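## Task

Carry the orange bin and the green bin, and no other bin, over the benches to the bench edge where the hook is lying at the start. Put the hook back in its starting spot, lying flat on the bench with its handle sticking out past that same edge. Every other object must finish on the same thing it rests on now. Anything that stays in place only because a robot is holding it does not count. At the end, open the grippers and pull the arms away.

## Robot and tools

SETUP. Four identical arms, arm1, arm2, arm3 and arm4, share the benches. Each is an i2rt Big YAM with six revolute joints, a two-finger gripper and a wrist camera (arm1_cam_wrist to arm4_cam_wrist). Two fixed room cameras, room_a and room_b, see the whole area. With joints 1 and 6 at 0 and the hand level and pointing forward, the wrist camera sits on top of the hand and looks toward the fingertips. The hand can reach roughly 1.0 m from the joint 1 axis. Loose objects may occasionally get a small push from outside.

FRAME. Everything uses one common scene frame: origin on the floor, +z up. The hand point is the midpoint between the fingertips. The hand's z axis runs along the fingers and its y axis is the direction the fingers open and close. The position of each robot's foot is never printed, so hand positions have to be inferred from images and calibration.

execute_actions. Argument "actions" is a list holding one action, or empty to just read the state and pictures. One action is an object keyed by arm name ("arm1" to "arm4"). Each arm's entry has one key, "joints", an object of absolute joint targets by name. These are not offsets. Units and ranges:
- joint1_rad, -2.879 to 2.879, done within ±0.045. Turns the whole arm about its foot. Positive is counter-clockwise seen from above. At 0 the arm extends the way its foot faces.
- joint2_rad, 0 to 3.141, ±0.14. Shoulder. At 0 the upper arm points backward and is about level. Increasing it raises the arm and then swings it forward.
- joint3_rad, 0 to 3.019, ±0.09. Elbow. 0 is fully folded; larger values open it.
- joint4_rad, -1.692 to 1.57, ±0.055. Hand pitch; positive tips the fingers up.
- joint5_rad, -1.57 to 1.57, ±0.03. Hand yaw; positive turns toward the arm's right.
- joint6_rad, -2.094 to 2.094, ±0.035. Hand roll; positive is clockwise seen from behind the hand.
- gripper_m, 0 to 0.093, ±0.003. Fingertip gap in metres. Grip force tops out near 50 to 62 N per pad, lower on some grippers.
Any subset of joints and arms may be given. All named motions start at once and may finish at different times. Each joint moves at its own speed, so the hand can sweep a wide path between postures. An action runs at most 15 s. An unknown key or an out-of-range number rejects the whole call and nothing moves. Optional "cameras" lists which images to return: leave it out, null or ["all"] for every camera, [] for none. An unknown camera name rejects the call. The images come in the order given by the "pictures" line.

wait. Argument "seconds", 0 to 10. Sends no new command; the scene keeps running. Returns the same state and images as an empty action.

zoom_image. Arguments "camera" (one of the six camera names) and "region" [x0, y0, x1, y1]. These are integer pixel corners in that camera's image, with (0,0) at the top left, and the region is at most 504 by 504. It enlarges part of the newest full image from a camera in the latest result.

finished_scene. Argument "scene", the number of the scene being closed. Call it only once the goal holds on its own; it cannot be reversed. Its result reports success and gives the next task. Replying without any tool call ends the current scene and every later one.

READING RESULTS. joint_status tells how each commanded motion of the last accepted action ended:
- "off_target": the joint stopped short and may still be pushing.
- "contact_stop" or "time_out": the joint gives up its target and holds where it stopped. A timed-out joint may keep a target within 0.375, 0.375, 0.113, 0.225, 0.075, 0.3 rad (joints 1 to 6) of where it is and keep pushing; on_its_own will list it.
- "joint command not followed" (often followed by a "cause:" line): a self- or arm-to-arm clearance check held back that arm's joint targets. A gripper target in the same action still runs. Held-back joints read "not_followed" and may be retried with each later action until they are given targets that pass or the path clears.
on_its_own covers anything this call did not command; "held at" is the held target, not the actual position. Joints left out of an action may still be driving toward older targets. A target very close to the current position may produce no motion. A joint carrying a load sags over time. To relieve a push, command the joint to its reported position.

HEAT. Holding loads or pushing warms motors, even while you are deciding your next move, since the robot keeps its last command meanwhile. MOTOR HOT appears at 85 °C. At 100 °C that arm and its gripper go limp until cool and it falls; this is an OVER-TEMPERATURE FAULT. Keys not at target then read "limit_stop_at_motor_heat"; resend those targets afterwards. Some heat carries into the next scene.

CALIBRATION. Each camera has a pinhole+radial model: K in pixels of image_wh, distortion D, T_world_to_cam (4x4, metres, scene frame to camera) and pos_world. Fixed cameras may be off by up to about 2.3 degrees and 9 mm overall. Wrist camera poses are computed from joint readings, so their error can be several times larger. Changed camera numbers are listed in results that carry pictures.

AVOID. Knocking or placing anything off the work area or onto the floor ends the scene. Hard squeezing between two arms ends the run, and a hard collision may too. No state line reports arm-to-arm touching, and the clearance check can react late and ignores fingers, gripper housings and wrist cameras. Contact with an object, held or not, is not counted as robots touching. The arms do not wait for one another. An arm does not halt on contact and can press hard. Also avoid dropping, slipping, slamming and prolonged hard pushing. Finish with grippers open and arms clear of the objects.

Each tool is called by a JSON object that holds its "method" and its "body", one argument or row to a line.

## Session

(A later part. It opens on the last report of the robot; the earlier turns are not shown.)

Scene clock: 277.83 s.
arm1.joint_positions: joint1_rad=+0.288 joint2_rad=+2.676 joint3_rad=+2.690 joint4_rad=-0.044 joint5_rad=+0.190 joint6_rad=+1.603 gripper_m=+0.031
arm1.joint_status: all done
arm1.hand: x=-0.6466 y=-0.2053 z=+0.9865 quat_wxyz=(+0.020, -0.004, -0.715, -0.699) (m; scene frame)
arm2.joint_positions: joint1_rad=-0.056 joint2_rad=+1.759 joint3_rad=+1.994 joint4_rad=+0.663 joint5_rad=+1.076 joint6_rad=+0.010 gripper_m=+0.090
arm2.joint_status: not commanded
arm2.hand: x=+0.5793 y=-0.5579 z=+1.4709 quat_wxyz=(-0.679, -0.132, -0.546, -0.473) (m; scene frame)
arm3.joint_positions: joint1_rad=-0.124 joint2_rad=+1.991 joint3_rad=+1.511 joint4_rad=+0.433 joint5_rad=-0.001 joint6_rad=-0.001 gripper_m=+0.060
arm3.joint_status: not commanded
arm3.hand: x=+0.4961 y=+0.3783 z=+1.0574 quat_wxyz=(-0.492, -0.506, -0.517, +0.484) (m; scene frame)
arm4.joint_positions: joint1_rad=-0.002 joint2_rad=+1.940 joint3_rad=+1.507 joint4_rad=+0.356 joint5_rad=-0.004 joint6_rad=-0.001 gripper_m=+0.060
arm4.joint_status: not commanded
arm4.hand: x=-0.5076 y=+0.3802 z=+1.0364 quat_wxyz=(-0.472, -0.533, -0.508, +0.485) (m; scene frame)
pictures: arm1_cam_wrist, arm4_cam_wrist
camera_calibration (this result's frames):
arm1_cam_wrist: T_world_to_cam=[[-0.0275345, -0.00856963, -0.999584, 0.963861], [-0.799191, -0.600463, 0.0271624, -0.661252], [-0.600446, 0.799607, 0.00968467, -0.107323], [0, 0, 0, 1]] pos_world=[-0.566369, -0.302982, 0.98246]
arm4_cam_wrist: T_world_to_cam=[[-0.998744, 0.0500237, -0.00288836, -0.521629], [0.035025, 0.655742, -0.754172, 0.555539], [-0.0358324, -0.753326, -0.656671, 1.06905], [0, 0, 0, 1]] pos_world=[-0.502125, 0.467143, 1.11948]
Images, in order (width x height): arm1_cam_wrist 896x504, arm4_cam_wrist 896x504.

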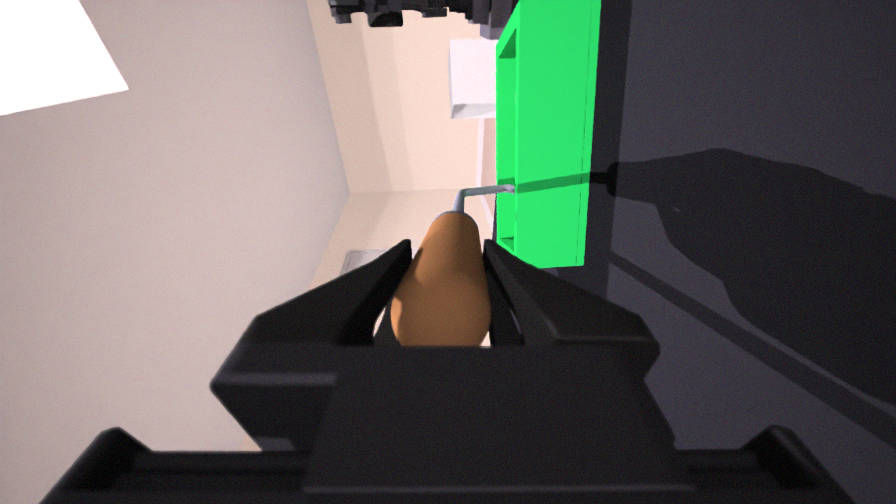

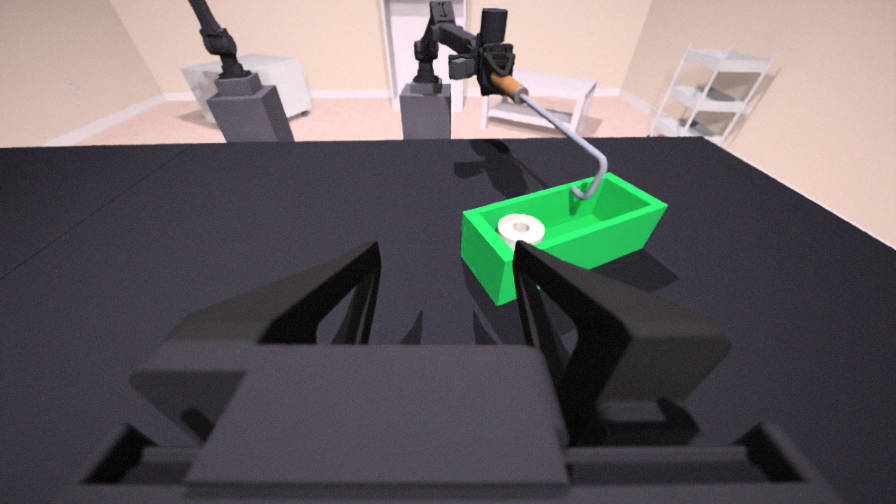

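{"method": "execute_actions", "body": {
  "actions": [
    {"arm1":{"joints":{"joint2_rad":2.70}}}
  ],
  "cameras": ["arm4_cam_wrist","arm1_cam_wrist"]
}}

Scene clock: 284.87 s.
arm1.joint_positions: joint1_rad=+0.289 joint2_rad=+2.714 joint3_rad=+2.690 joint4_rad=-0.044 joint5_rad=+0.190 joint6_rad=+1.603 gripper_m=+0.031
arm1.joint_status: all done
arm1.hand: x=-0.6480 y=-0.2019 z=+0.9493 quat_wxyz=(+0.017, -0.002, -0.727, -0.686) (m; scene frame)
arm2.joint_positions: joint1_rad=-0.056 joint2_rad=+1.759 joint3_rad=+1.994 joint4_rad=+0.663 joint5_rad=+1.076 joint6_rad=+0.010 gripper_m=+0.090
arm2.joint_status: not commanded
arm2.hand: x=+0.5793 y=-0.5579 z=+1.4709 quat_wxyz=(-0.679, -0.132, -0.546, -0.473) (m; scene frame)
arm3.joint_positions: joint1_rad=-0.124 joint2_rad=+1.991 joint3_rad=+1.511 joint4_rad=+0.433 joint5_rad=-0.001 joint6_rad=-0.001 gripper_m=+0.060
arm3.joint_status: not commanded
arm3.hand: x=+0.4961 y=+0.3783 z=+1.0574 quat_wxyz=(-0.492, -0.506, -0.517, +0.484) (m; scene frame)
arm4.joint_positions: joint1_rad=-0.002 joint2_rad=+1.940 joint3_rad=+1.507 joint4_rad=+0.356 joint5_rad=-0.004 joint6_rad=-0.001 gripper_m=+0.060
arm4.joint_status: not commanded
arm4.hand: x=-0.5076 y=+0.3802 z=+1.0364 quat_wxyz=(-0.472, -0.533, -0.508, +0.485) (m; scene frame)
pictures: arm1_cam_wrist, arm4_cam_wrist
camera_calibration (this result's frames):
arm1_cam_wrist: T_world_to_cam=[[-0.019649, -0.0451011, -0.998789, 0.923675], [-0.799111, -0.599658, 0.0427988, -0.673879], [-0.600862, 0.798985, -0.0242581, -0.0787168], [0, 0, 0, 1]] pos_world=[-0.567653, -0.299544, 0.949488]
arm4_cam_wrist: T_world_to_cam=[[-0.998744, 0.0500237, -0.00288836, -0.521629], [0.035025, 0.655742, -0.754172, 0.555539], [-0.0358324, -0.753326, -0.656671, 1.06905], [0, 0, 0, 1]] pos_world=[-0.502125, 0.467143, 1.11948]
Images, in order (width x height): arm1_cam_wrist 896x504, arm4_cam_wrist 896x504.

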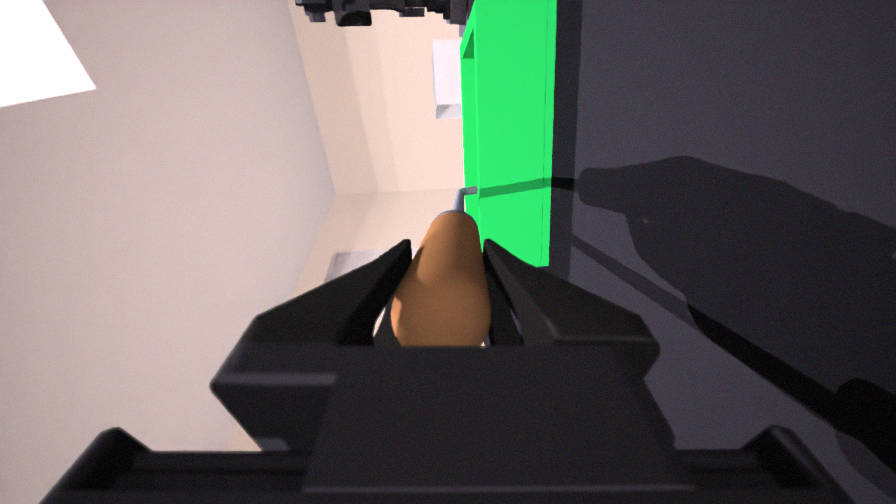

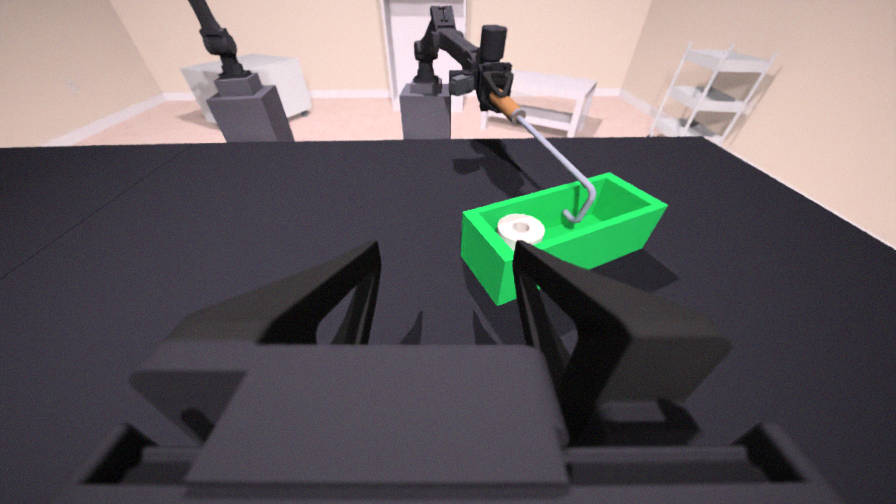

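{"method": "execute_actions", "body": {
  "actions": [
    {"arm1":{"joints":{"joint2_rad":2.55,"joint3_rad":2.445,"joint4_rad":0.125}}}
  ],
  "cameras": ["arm4_cam_wrist","arm1_cam_wrist"]
}}

Scene clock: 293.67 s.
arm1.joint_positions: joint1_rad=+0.289 joint2_rad=+2.594 joint3_rad=+2.428 joint4_rad=+0.078 joint5_rad=+0.190 joint6_rad=+1.606 gripper_m=+0.031
arm1.joint_status: all done
arm1.hand: x=-0.6440 y=-0.2208 z=+0.9341 quat_wxyz=(+0.016, -0.001, -0.734, -0.679) (m; scene frame)
arm2.joint_positions: joint1_rad=-0.056 joint2_rad=+1.759 joint3_rad=+1.994 joint4_rad=+0.663 joint5_rad=+1.076 joint6_rad=+0.010 gripper_m=+0.090
arm2.joint_status: not commanded
arm2.hand: x=+0.5793 y=-0.5579 z=+1.4709 quat_wxyz=(-0.679, -0.132, -0.546, -0.473) (m; scene frame)
arm3.joint_positions: joint1_rad=-0.124 joint2_rad=+1.991 joint3_rad=+1.511 joint4_rad=+0.433 joint5_rad=-0.001 joint6_rad=-0.001 gripper_m=+0.060
arm3.joint_status: not commanded
arm3.hand: x=+0.4961 y=+0.3783 z=+1.0574 quat_wxyz=(-0.492, -0.506, -0.517, +0.484) (m; scene frame)
arm4.joint_positions: joint1_rad=-0.002 joint2_rad=+1.940 joint3_rad=+1.507 joint4_rad=+0.356 joint5_rad=-0.004 joint6_rad=-0.001 gripper_m=+0.060
arm4.joint_status: not commanded
arm4.hand: x=-0.5076 y=+0.3802 z=+1.0364 quat_wxyz=(-0.472, -0.533, -0.508, +0.485) (m; scene frame)
pictures: arm1_cam_wrist, arm4_cam_wrist
camera_calibration (this result's frames):
arm1_cam_wrist: T_world_to_cam=[[-0.0181384, -0.0645173, -0.997752, 0.903452], [-0.799226, -0.598668, 0.0532408, -0.691006], [-0.600757, 0.798394, -0.040705, -0.0462426], [0, 0, 0, 1]] pos_world=[-0.563663, -0.318475, 0.936329]
arm4_cam_wrist: T_world_to_cam=[[-0.998744, 0.0500237, -0.00288836, -0.521629], [0.035025, 0.655742, -0.754172, 0.555539], [-0.0358324, -0.753326, -0.656671, 1.06905], [0, 0, 0, 1]] pos_world=[-0.502125, 0.467143, 1.11948]
Images, in order (width x height): arm1_cam_wrist 896x504, arm4_cam_wrist 896x504.

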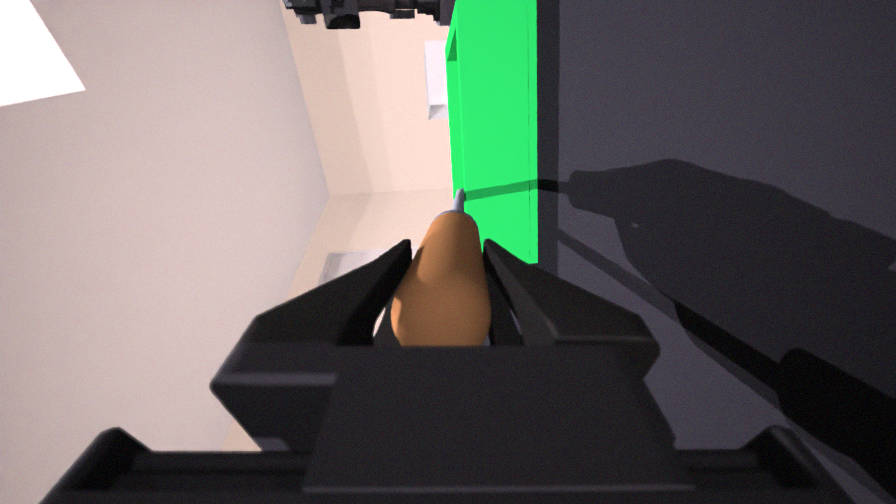

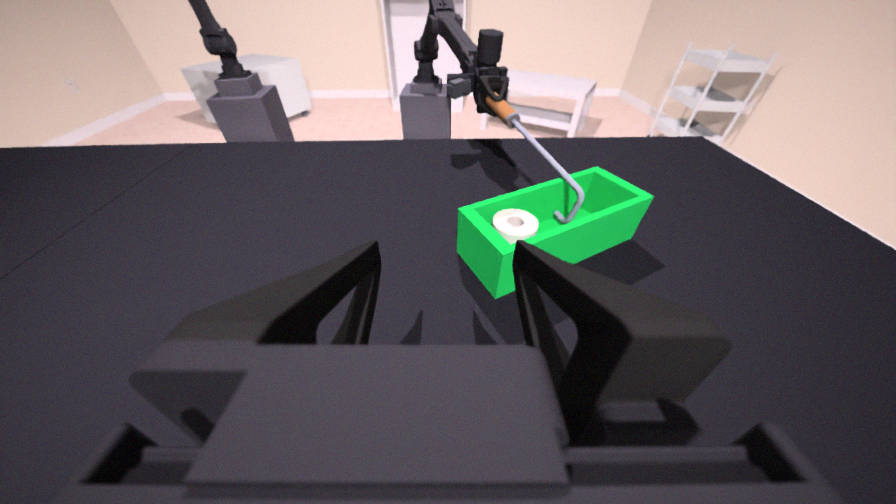

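{"method": "execute_actions", "body": {
  "actions": [
    {"arm1":{"joints":{"joint2_rad":2.385,"joint3_rad":2.10,"joint4_rad":0.325}}}
  ],
  "cameras": ["arm4_cam_wrist","arm1_cam_wrist"]
}}

Scene clock: 302.37 s.
arm1.joint_positions: joint1_rad=+0.289 joint2_rad=+2.427 joint3_rad=+2.081 joint4_rad=+0.276 joint5_rad=+0.190 joint6_rad=+1.605 gripper_m=+0.031
arm1.joint_status: all done
arm1.hand: x=-0.6345 y=-0.2650 z=+0.9298 quat_wxyz=(+0.018, -0.002, -0.728, -0.685) (m; scene frame)
arm2.joint_positions: joint1_rad=-0.056 joint2_rad=+1.759 joint3_rad=+1.994 joint4_rad=+0.663 joint5_rad=+1.076 joint6_rad=+0.010 gripper_m=+0.090
arm2.joint_status: not commanded
arm2.hand: x=+0.5793 y=-0.5579 z=+1.4709 quat_wxyz=(-0.679, -0.132, -0.546, -0.473) (m; scene frame)
arm3.joint_positions: joint1_rad=-0.124 joint2_rad=+1.991 joint3_rad=+1.511 joint4_rad=+0.433 joint5_rad=-0.001 joint6_rad=-0.001 gripper_m=+0.060
arm3.joint_status: not commanded
arm3.hand: x=+0.4961 y=+0.3783 z=+1.0574 quat_wxyz=(-0.492, -0.506, -0.517, +0.484) (m; scene frame)
arm4.joint_positions: joint1_rad=-0.002 joint2_rad=+1.940 joint3_rad=+1.507 joint4_rad=+0.356 joint5_rad=-0.004 joint6_rad=-0.001 gripper_m=+0.060
arm4.joint_status: not commanded
arm4.hand: x=-0.5076 y=+0.3802 z=+1.0364 quat_wxyz=(-0.472, -0.533, -0.508, +0.485) (m; scene frame)
pictures: arm1_cam_wrist, arm4_cam_wrist
camera_calibration (this result's frames):
arm1_cam_wrist: T_world_to_cam=[[-0.0215395, -0.0470228, -0.998662, 0.899818], [-0.798873, -0.599778, 0.0454715, -0.702523], [-0.601114, 0.798783, -0.0246463, -0.0205528], [0, 0, 0, 1]] pos_world=[-0.5542, -0.362629, 0.930052]
arm4_cam_wrist: T_world_to_cam=[[-0.998744, 0.0500237, -0.00288836, -0.521629], [0.035025, 0.655742, -0.754172, 0.555539], [-0.0358324, -0.753326, -0.656671, 1.06905], [0, 0, 0, 1]] pos_world=[-0.502125, 0.467143, 1.11948]
Images, in order (width x height): arm1_cam_wrist 896x504, arm4_cam_wrist 896x504.

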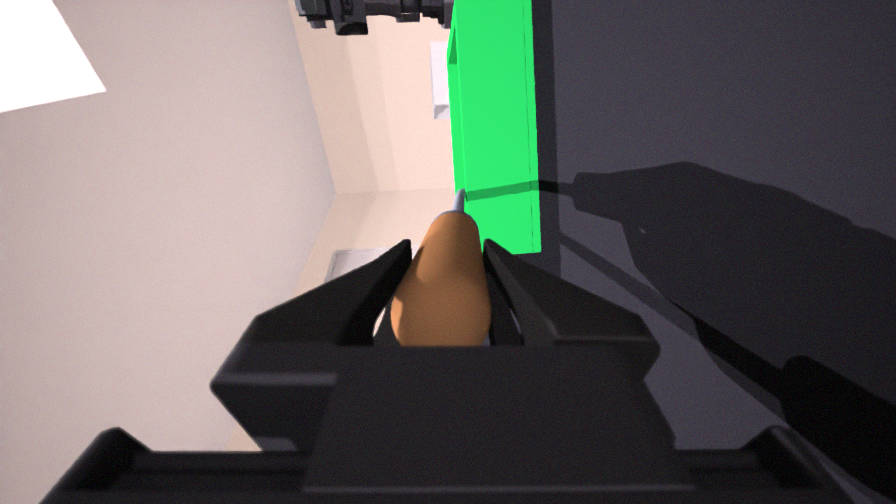

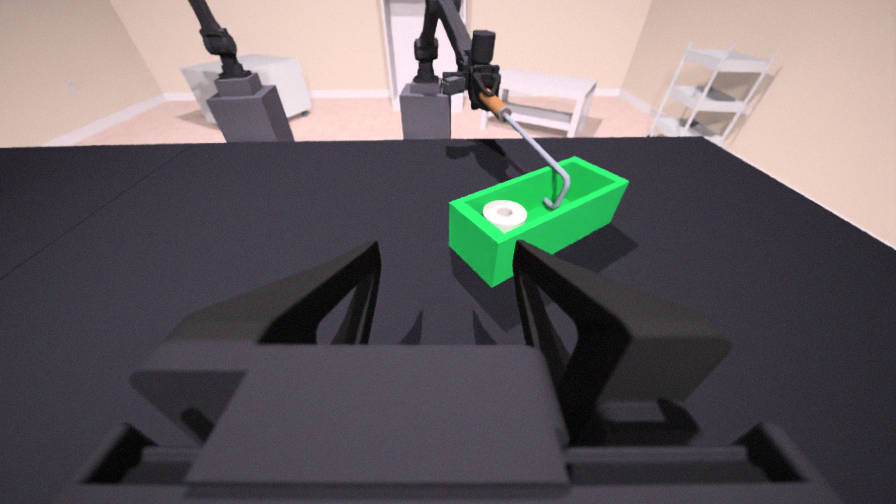

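{"method": "execute_actions", "body": {
  "actions": [
    {"arm1":{"joints":{"joint2_rad":2.20,"joint3_rad":1.74,"joint4_rad":0.505}}}
  ],
  "cameras": ["arm4_cam_wrist","arm1_cam_wrist"]
}}

Scene clock: 307.27 s.
arm1.joint_positions: joint1_rad=+0.289 joint2_rad=+2.233 joint3_rad=+1.722 joint4_rad=+0.457 joint5_rad=+0.190 joint6_rad=+1.605 gripper_m=+0.031
arm1.joint_status: all done
arm1.hand: x=-0.6197 y=-0.3336 z=+0.9353 quat_wxyz=(+0.019, -0.003, -0.723, -0.691) (m; scene frame)
arm2.joint_positions: joint1_rad=-0.056 joint2_rad=+1.759 joint3_rad=+1.994 joint4_rad=+0.663 joint5_rad=+1.076 joint6_rad=+0.010 gripper_m=+0.090
arm2.joint_status: not commanded
arm2.hand: x=+0.5793 y=-0.5579 z=+1.4709 quat_wxyz=(-0.679, -0.132, -0.546, -0.473) (m; scene frame)
arm3.joint_positions: joint1_rad=-0.124 joint2_rad=+1.991 joint3_rad=+1.511 joint4_rad=+0.433 joint5_rad=-0.001 joint6_rad=-0.001 gripper_m=+0.060
arm3.joint_status: not commanded
arm3.hand: x=+0.4961 y=+0.3783 z=+1.0574 quat_wxyz=(-0.492, -0.506, -0.517, +0.484) (m; scene frame)
arm4.joint_positions: joint1_rad=-0.002 joint2_rad=+1.940 joint3_rad=+1.507 joint4_rad=+0.356 joint5_rad=-0.004 joint6_rad=-0.001 gripper_m=+0.060
arm4.joint_status: not commanded
arm4.hand: x=-0.5076 y=+0.3802 z=+1.0364 quat_wxyz=(-0.472, -0.533, -0.508, +0.485) (m; scene frame)
pictures: arm1_cam_wrist, arm4_cam_wrist
camera_calibration (this result's frames):
arm1_cam_wrist: T_world_to_cam=[[-0.0248358, -0.0317479, -0.999187, 0.905919], [-0.798787, -0.600353, 0.0389301, -0.726114], [-0.601101, 0.799105, -0.0104496, 0.0301633], [0, 0, 0, 1]] pos_world=[-0.53938, -0.431267, 0.933766]
arm4_cam_wrist: T_world_to_cam=[[-0.998744, 0.0500237, -0.00288836, -0.521629], [0.035025, 0.655742, -0.754172, 0.555539], [-0.0358324, -0.753326, -0.656671, 1.06905], [0, 0, 0, 1]] pos_world=[-0.502125, 0.467143, 1.11948]
Images, in order (width x height): arm1_cam_wrist 896x504, arm4_cam_wrist 896x504.

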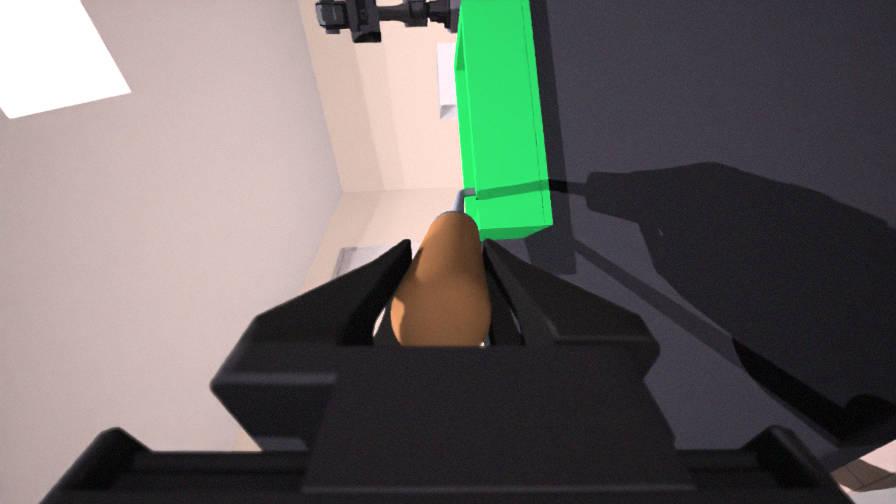

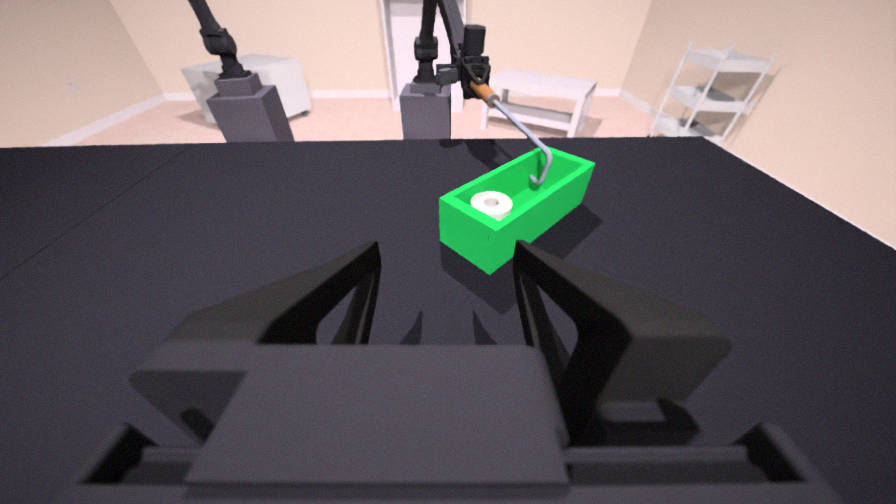

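{"method": "execute_actions", "body": {
  "actions": [
    {"arm1":{"joints":{"joint2_rad":2.045,"joint3_rad":1.39,"joint4_rad":0.69}}}
  ],
  "cameras": ["arm4_cam_wrist","arm1_cam_wrist"]
}}

Scene clock: 312.97 s.
arm1.joint_positions: joint1_rad=+0.289 joint2_rad=+2.077 joint3_rad=+1.376 joint4_rad=+0.645 joint5_rad=+0.191 joint6_rad=+1.606 gripper_m=+0.031
arm1.joint_status: all done
arm1.hand: x=-0.6017 y=-0.4162 z=+0.9154 quat_wxyz=(+0.018, -0.004, -0.724, -0.690) (m; scene frame)
arm2.joint_positions: joint1_rad=-0.056 joint2_rad=+1.759 joint3_rad=+1.994 joint4_rad=+0.663 joint5_rad=+1.076 joint6_rad=+0.010 gripper_m=+0.090
arm2.joint_status: not commanded
arm2.hand: x=+0.5793 y=-0.5579 z=+1.4709 quat_wxyz=(-0.679, -0.132, -0.546, -0.473) (m; scene frame)
arm3.joint_positions: joint1_rad=-0.124 joint2_rad=+1.991 joint3_rad=+1.511 joint4_rad=+0.433 joint5_rad=-0.001 joint6_rad=-0.001 gripper_m=+0.060
arm3.joint_status: not commanded
arm3.hand: x=+0.4961 y=+0.3783 z=+1.0574 quat_wxyz=(-0.492, -0.506, -0.517, +0.484) (m; scene frame)
arm4.joint_positions: joint1_rad=-0.002 joint2_rad=+1.940 joint3_rad=+1.507 joint4_rad=+0.356 joint5_rad=-0.004 joint6_rad=-0.001 gripper_m=+0.060
arm4.joint_status: not commanded
arm4.hand: x=-0.5076 y=+0.3802 z=+1.0364 quat_wxyz=(-0.472, -0.533, -0.508, +0.485) (m; scene frame)
pictures: arm1_cam_wrist, arm4_cam_wrist
camera_calibration (this result's frames):
arm1_cam_wrist: T_world_to_cam=[[-0.0250112, -0.0343169, -0.999098, 0.882663], [-0.799937, -0.59871, 0.0405898, -0.762073], [-0.599563, 0.800231, -0.0124769, 0.110071], [0, 0, 0, 1]] pos_world=[-0.521539, -0.514053, 0.914172]
arm4_cam_wrist: T_world_to_cam=[[-0.998744, 0.0500237, -0.00288836, -0.521629], [0.035025, 0.655742, -0.754172, 0.555539], [-0.0358324, -0.753326, -0.656671, 1.06905], [0, 0, 0, 1]] pos_world=[-0.502125, 0.467143, 1.11948]
Images, in order (width x height): arm1_cam_wrist 896x504, arm4_cam_wrist 896x504.

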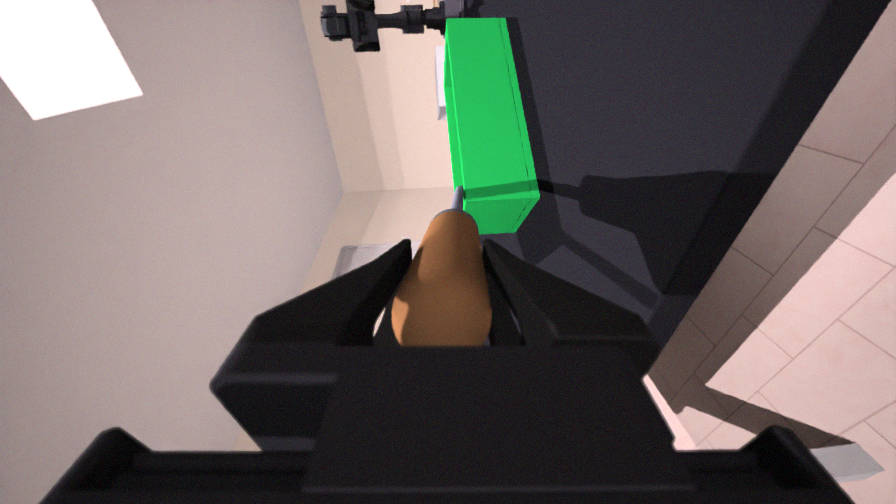

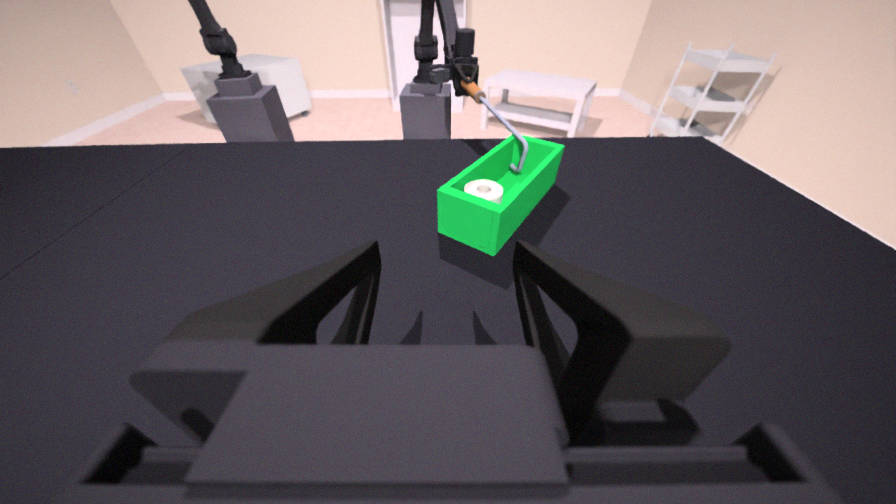

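{"method": "execute_actions", "body": {
  "actions": [
    {"arm1":{"joints":{"joint1_rad":0.21,"joint2_rad":1.875,"joint3_rad":1.105,"joint4_rad":0.80}}}
  ],
  "cameras": ["arm4_cam_wrist","arm1_cam_wrist"]
}}

Scene clock: 319.17 s.
arm1.joint_positions: joint1_rad=+0.200 joint2_rad=+1.908 joint3_rad=+1.093 joint4_rad=+0.748 joint5_rad=+0.193 joint6_rad=+1.606 gripper_m=+0.031
arm1.joint_status: all done
arm1.hand: x=-0.5205 y=-0.4904 z=+0.9167 quat_wxyz=(-0.014, -0.036, -0.727, -0.686) (m; scene frame)
arm2.joint_positions: joint1_rad=-0.056 joint2_rad=+1.759 joint3_rad=+1.994 joint4_rad=+0.663 joint5_rad=+1.076 joint6_rad=+0.010 gripper_m=+0.090
arm2.joint_status: not commanded
arm2.hand: x=+0.5793 y=-0.5579 z=+1.4709 quat_wxyz=(-0.679, -0.132, -0.546, -0.473) (m; scene frame)
arm3.joint_positions: joint1_rad=-0.124 joint2_rad=+1.991 joint3_rad=+1.511 joint4_rad=+0.433 joint5_rad=-0.001 joint6_rad=-0.001 gripper_m=+0.060
arm3.joint_status: not commanded
arm3.hand: x=+0.4961 y=+0.3783 z=+1.0574 quat_wxyz=(-0.492, -0.506, -0.517, +0.484) (m; scene frame)
arm4.joint_positions: joint1_rad=-0.002 joint2_rad=+1.940 joint3_rad=+1.507 joint4_rad=+0.356 joint5_rad=-0.004 joint6_rad=-0.001 gripper_m=+0.060
arm4.joint_status: not commanded
arm4.hand: x=-0.5076 y=+0.3802 z=+1.0364 quat_wxyz=(-0.472, -0.533, -0.508, +0.485) (m; scene frame)
pictures: arm1_cam_wrist, arm4_cam_wrist
camera_calibration (this result's frames):
arm1_cam_wrist: T_world_to_cam=[[-0.0273861, -0.0431357, -0.998694, 0.877432], [-0.850914, -0.523292, 0.0459358, -0.736065], [-0.52459, 0.851061, -0.0223738, 0.291128], [0, 0, 0, 1]] pos_world=[-0.449576, -0.595096, 0.916612]
arm4_cam_wrist: T_world_to_cam=[[-0.998744, 0.0500237, -0.00288836, -0.521629], [0.035025, 0.655742, -0.754172, 0.555539], [-0.0358324, -0.753326, -0.656671, 1.06905], [0, 0, 0, 1]] pos_world=[-0.502125, 0.467143, 1.11948]
Images, in order (width x height): arm1_cam_wrist 896x504, arm4_cam_wrist 896x504.

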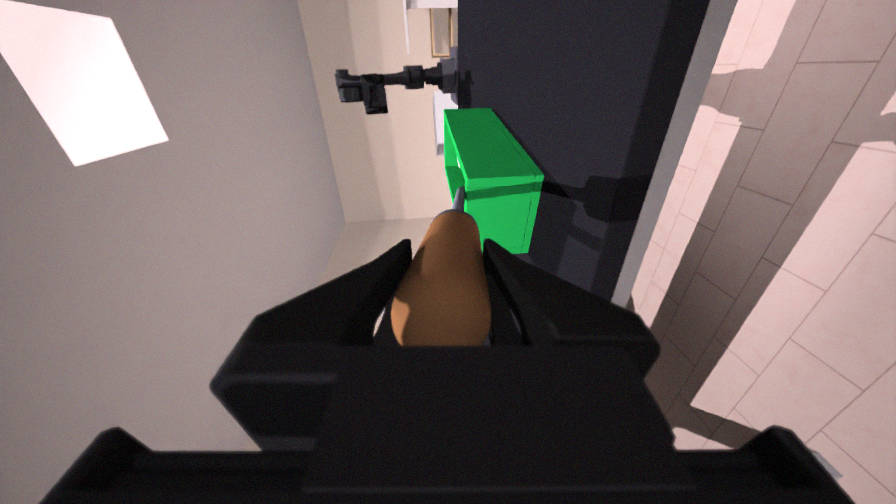

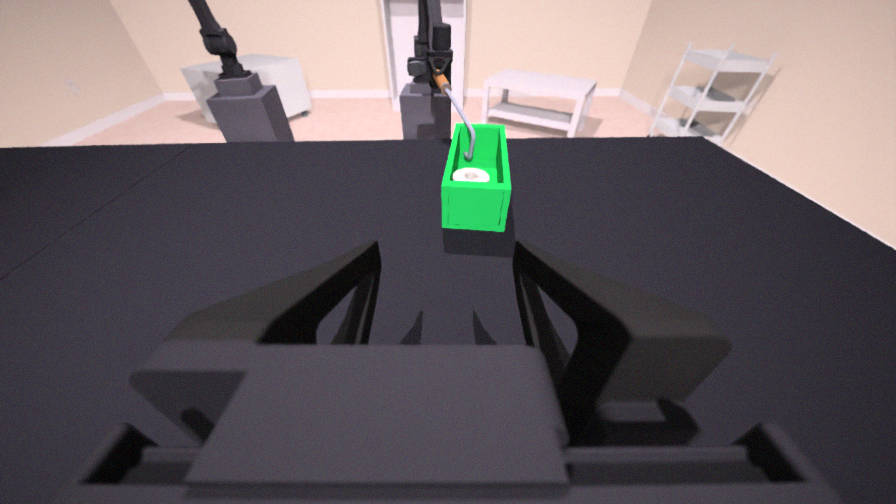

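{"method": "execute_actions", "body": {
  "actions": [
    {"arm1":{"joints":{"joint2_rad":1.735,"joint3_rad":0.872,"joint4_rad":0.895}}}
  ],
  "cameras": ["arm4_cam_wrist","arm1_cam_wrist","room_b"]
}}

Scene clock: 325.00 s.
arm1.joint_positions: joint1_rad=+0.200 joint2_rad=+1.766 joint3_rad=+0.861 joint4_rad=+0.843 joint5_rad=+0.193 joint6_rad=+1.606 gripper_m=+0.031
arm1.joint_status: all done
arm1.hand: x=-0.5114 y=-0.5649 z=+0.9185 quat_wxyz=(-0.013, -0.036, -0.725, -0.688) (m; scene frame)
arm2.joint_positions: joint1_rad=-0.056 joint2_rad=+1.759 joint3_rad=+1.994 joint4_rad=+0.663 joint5_rad=+1.076 joint6_rad=+0.010 gripper_m=+0.090
arm2.joint_status: not commanded
arm2.hand: x=+0.5793 y=-0.5579 z=+1.4709 quat_wxyz=(-0.679, -0.132, -0.546, -0.473) (m; scene frame)
arm3.joint_positions: joint1_rad=-0.124 joint2_rad=+1.991 joint3_rad=+1.511 joint4_rad=+0.433 joint5_rad=-0.001 joint6_rad=-0.001 gripper_m=+0.060
arm3.joint_status: not commanded
arm3.hand: x=+0.4961 y=+0.3783 z=+1.0574 quat_wxyz=(-0.492, -0.506, -0.517, +0.484) (m; scene frame)
arm4.joint_positions: joint1_rad=-0.002 joint2_rad=+1.940 joint3_rad=+1.507 joint4_rad=+0.356 joint5_rad=-0.004 joint6_rad=-0.001 gripper_m=+0.060
arm4.joint_status: not commanded
arm4.hand: x=-0.5076 y=+0.3802 z=+1.0364 quat_wxyz=(-0.472, -0.533, -0.508, +0.485) (m; scene frame)
pictures: arm1_cam_wrist, arm4_cam_wrist, room_b
camera_calibration (this result's frames):
arm1_cam_wrist: T_world_to_cam=[[-0.0280561, -0.0378627, -0.998889, 0.879086], [-0.850502, -0.524149, 0.0437561, -0.765618], [-0.525223, 0.850785, -0.0174967, 0.354359], [0, 0, 0, 1]] pos_world=[-0.440379, -0.669497, 0.91781]
arm4_cam_wrist: T_world_to_cam=[[-0.998744, 0.0500237, -0.00288836, -0.521629], [0.035025, 0.655742, -0.754172, 0.555539], [-0.0358324, -0.753326, -0.656671, 1.06905], [0, 0, 0, 1]] pos_world=[-0.502125, 0.467143, 1.11948]
Images, in order (width x height): arm1_cam_wrist 896x504, arm4_cam_wrist 896x504, room_b 896x504.

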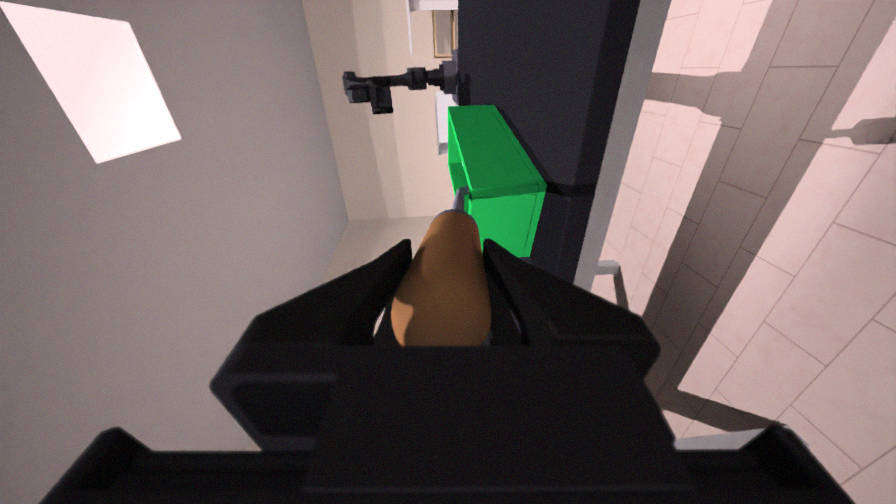

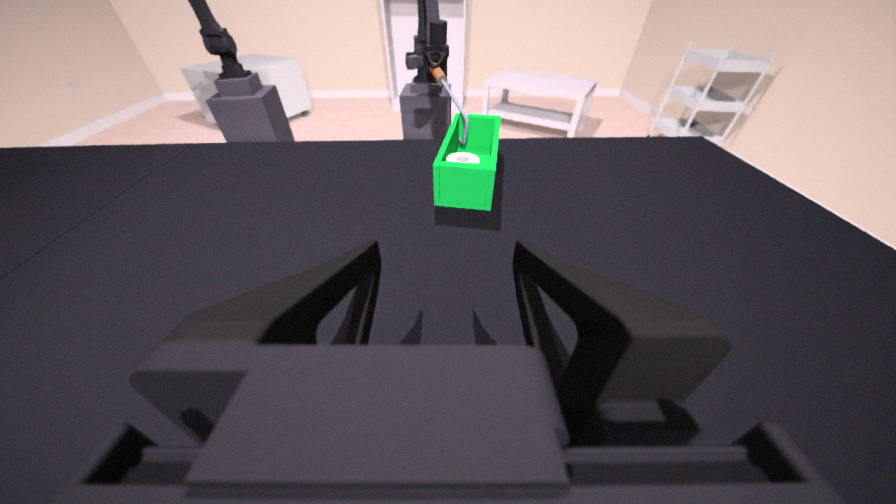

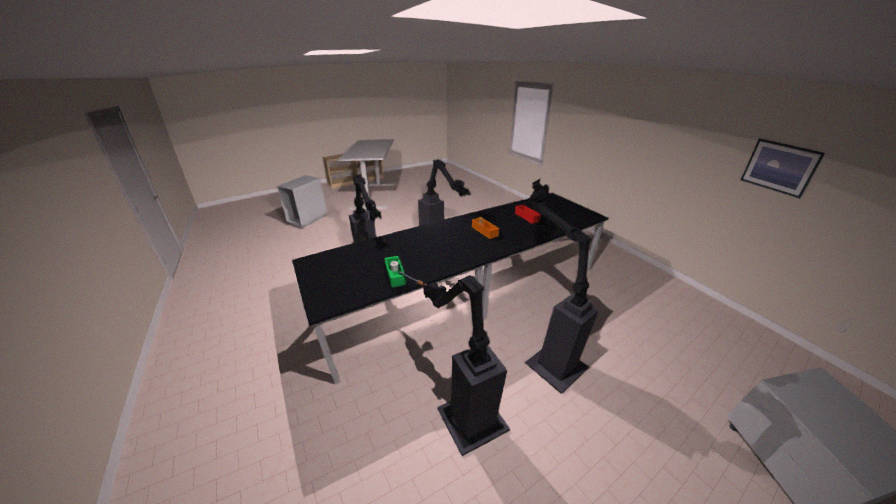

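{"method": "zoom_image", "body": {
  "camera": "arm1_cam_wrist",
  "region": [440, 90, 660, 300]
}}

Region (440, 90, 660, 300) of arm1_cam_wrist's 896x504 image, scaled by 2.291, with more detail than that image has; it fills the top 481 rows of this view, and the rest is white.

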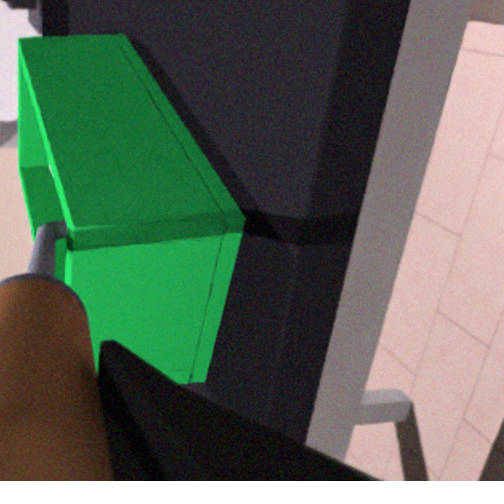

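{"method": "execute_actions", "body": {
  "actions": [
    {"arm1":{"joints":{"joint1_rad":0.16,"joint2_rad":1.65,"joint3_rad":0.735,"joint4_rad":0.94}}}
  ],
  "cameras": ["arm4_cam_wrist","arm1_cam_wrist","room_b"]
}}

{"method": "zoom_image", "body": {
  "camera": "arm1_cam_wrist",
  "region": [440, 90, 660, 300]
}}

Scene clock: 337.67 s.
arm1.joint_positions: joint1_rad=+0.164 joint2_rad=+1.685 joint3_rad=+0.722 joint4_rad=+0.889 joint5_rad=+0.190 joint6_rad=+1.606 gripper_m=+0.031
arm1.joint_status: all done
arm1.hand: x=-0.4845 y=-0.6108 z=+0.9123 quat_wxyz=(-0.025, -0.048, -0.728, -0.683) (m; scene frame)
arm2.joint_positions: joint1_rad=-0.056 joint2_rad=+1.759 joint3_rad=+1.994 joint4_rad=+0.663 joint5_rad=+1.076 joint6_rad=+0.010 gripper_m=+0.090
arm2.joint_status: not commanded
arm2.hand: x=+0.5793 y=-0.5579 z=+1.4709 quat_wxyz=(-0.679, -0.132, -0.546, -0.473) (m; scene frame)
arm3.joint_positions: joint1_rad=-0.124 joint2_rad=+1.991 joint3_rad=+1.511 joint4_rad=+0.433 joint5_rad=-0.001 joint6_rad=-0.001 gripper_m=+0.060
arm3.joint_status: not commanded
arm3.hand: x=+0.4961 y=+0.3783 z=+1.0574 quat_wxyz=(-0.492, -0.506, -0.517, +0.484) (m; scene frame)
arm4.joint_positions: joint1_rad=-0.002 joint2_rad=+1.940 joint3_rad=+1.507 joint4_rad=+0.356 joint5_rad=-0.004 joint6_rad=-0.001 gripper_m=+0.060
arm4.joint_status: not commanded
arm4.hand: x=-0.5076 y=+0.3802 z=+1.0364 quat_wxyz=(-0.472, -0.533, -0.508, +0.485) (m; scene frame)
pictures: arm1_cam_wrist, arm4_cam_wrist, room_b
camera_calibration (this result's frames):
arm1_cam_wrist: T_world_to_cam=[[-0.0287564, -0.0485401, -0.998407, 0.864681], [-0.867793, -0.4945, 0.0490357, -0.761632], [-0.496092, 0.867821, -0.0279028, 0.441472], [0, 0, 0, 1]] pos_world=[-0.417063, -0.717774, 0.912969]
arm4_cam_wrist: T_world_to_cam=[[-0.998744, 0.0500237, -0.00288836, -0.521629], [0.035025, 0.655742, -0.754172, 0.555539], [-0.0358324, -0.753326, -0.656671, 1.06905], [0, 0, 0, 1]] pos_world=[-0.502125, 0.467143, 1.11948]
Images, in order (width x height): arm1_cam_wrist 896x504, arm4_cam_wrist 896x504, room_b 896x504.

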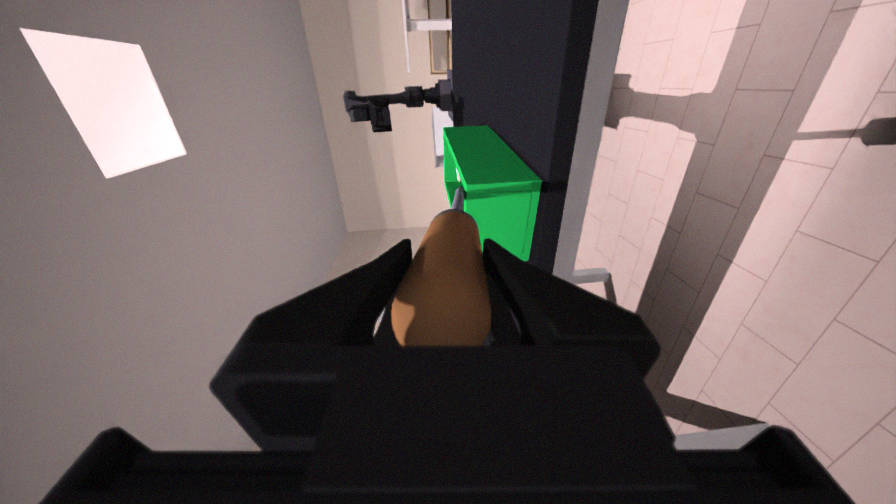

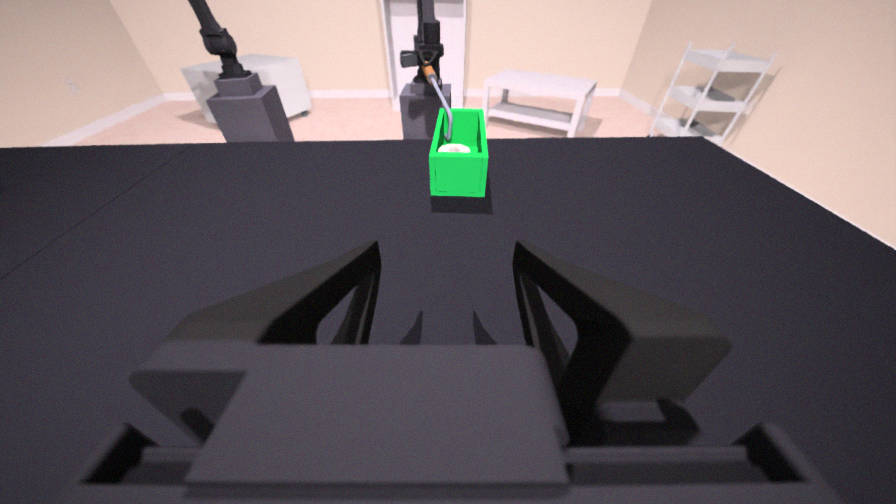

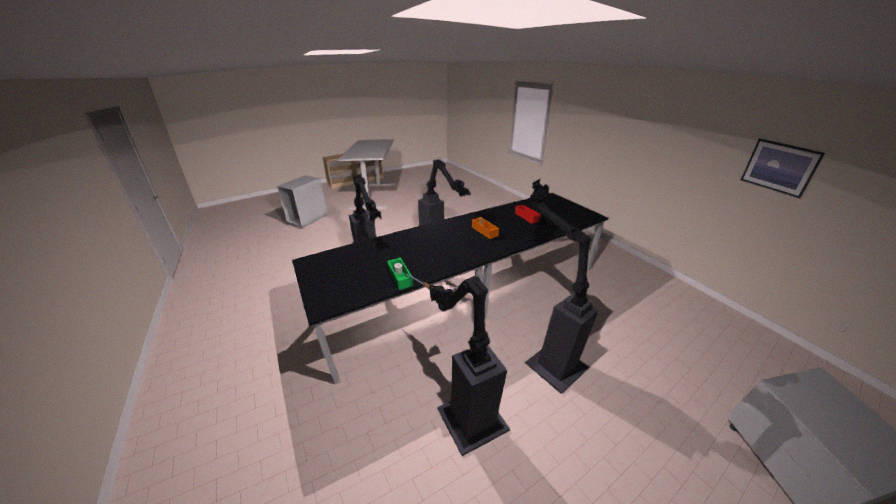

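Region (440, 90, 660, 300) of arm1_cam_wrist's 896x504 image, scaled by 2.291, with more detail than that image has; it fills the top 481 rows of this view, and the rest is white.

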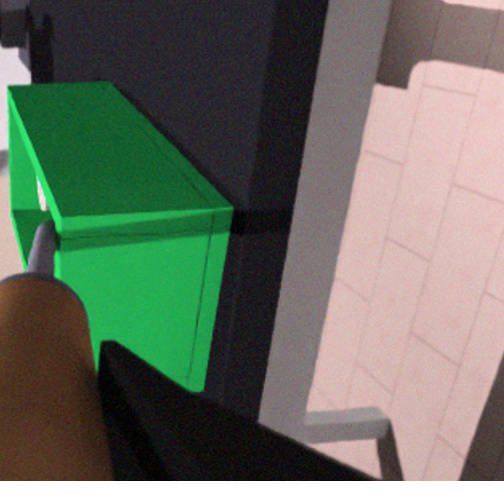

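{"method": "execute_actions", "body": {
  "actions": [
    {"arm1":{"joints":{"joint2_rad":1.635,"joint3_rad":1.05}}}
  ],
  "cameras": ["arm4_cam_wrist","arm1_cam_wrist"]
}}

Scene clock: 359.20 s.
arm1.joint_positions: joint1_rad=+0.164 joint2_rad=+1.658 joint3_rad=+1.000 joint4_rad=+0.900 joint5_rad=+0.190 joint6_rad=+1.603 gripper_m=+0.030
arm1.joint_status: all done
arm1.hand: x=-0.4892 y=-0.5448 z=+1.0717 quat_wxyz=(-0.009, -0.061, -0.612, -0.788) (m; scene frame)
arm2.joint_positions: joint1_rad=-0.056 joint2_rad=+1.759 joint3_rad=+1.994 joint4_rad=+0.663 joint5_rad=+1.076 joint6_rad=+0.010 gripper_m=+0.090
arm2.joint_status: not commanded
arm2.hand: x=+0.5793 y=-0.5579 z=+1.4709 quat_wxyz=(-0.679, -0.132, -0.546, -0.473) (m; scene frame)
arm3.joint_positions: joint1_rad=-0.124 joint2_rad=+1.991 joint3_rad=+1.511 joint4_rad=+0.433 joint5_rad=-0.001 joint6_rad=-0.001 gripper_m=+0.060
arm3.joint_status: not commanded
arm3.hand: x=+0.4961 y=+0.3783 z=+1.0574 quat_wxyz=(-0.492, -0.506, -0.517, +0.484) (m; scene frame)
arm4.joint_positions: joint1_rad=-0.002 joint2_rad=+1.940 joint3_rad=+1.507 joint4_rad=+0.356 joint5_rad=-0.004 joint6_rad=-0.001 gripper_m=+0.060
arm4.joint_status: not commanded
arm4.hand: x=-0.5076 y=+0.3802 z=+1.0364 quat_wxyz=(-0.472, -0.533, -0.508, +0.485) (m; scene frame)
pictures: arm1_cam_wrist, arm4_cam_wrist
camera_calibration (this result's frames):
arm1_cam_wrist: T_world_to_cam=[[-0.0523308, 0.262455, -0.963524, 1.1474], [-0.869452, -0.486594, -0.085322, -0.593365], [-0.491238, 0.833273, 0.253656, 0.0680807], [0, 0, 0, 1]] pos_world=[-0.422415, -0.646597, 1.03765]
arm4_cam_wrist: T_world_to_cam=[[-0.998744, 0.0500237, -0.00288836, -0.521629], [0.035025, 0.655742, -0.754172, 0.555539], [-0.0358324, -0.753326, -0.656671, 1.06905], [0, 0, 0, 1]] pos_world=[-0.502125, 0.467143, 1.11948]
Images, in order (width x height): arm1_cam_wrist 896x504, arm4_cam_wrist 896x504.

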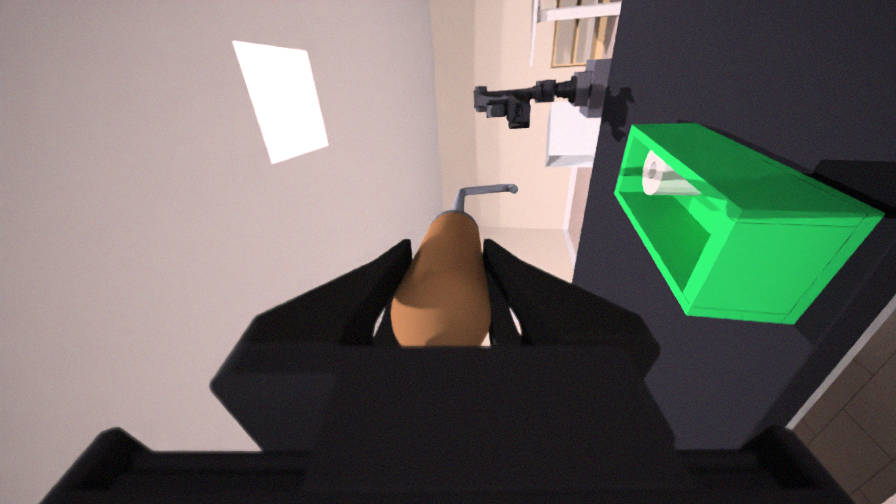

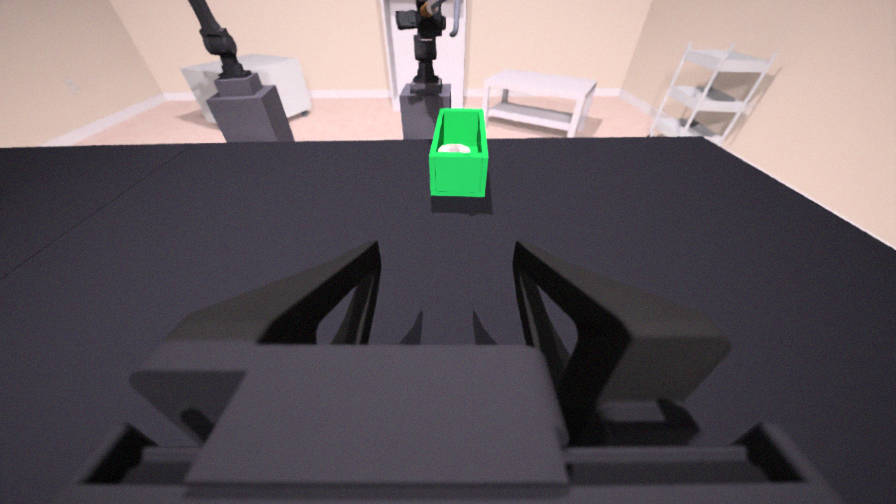

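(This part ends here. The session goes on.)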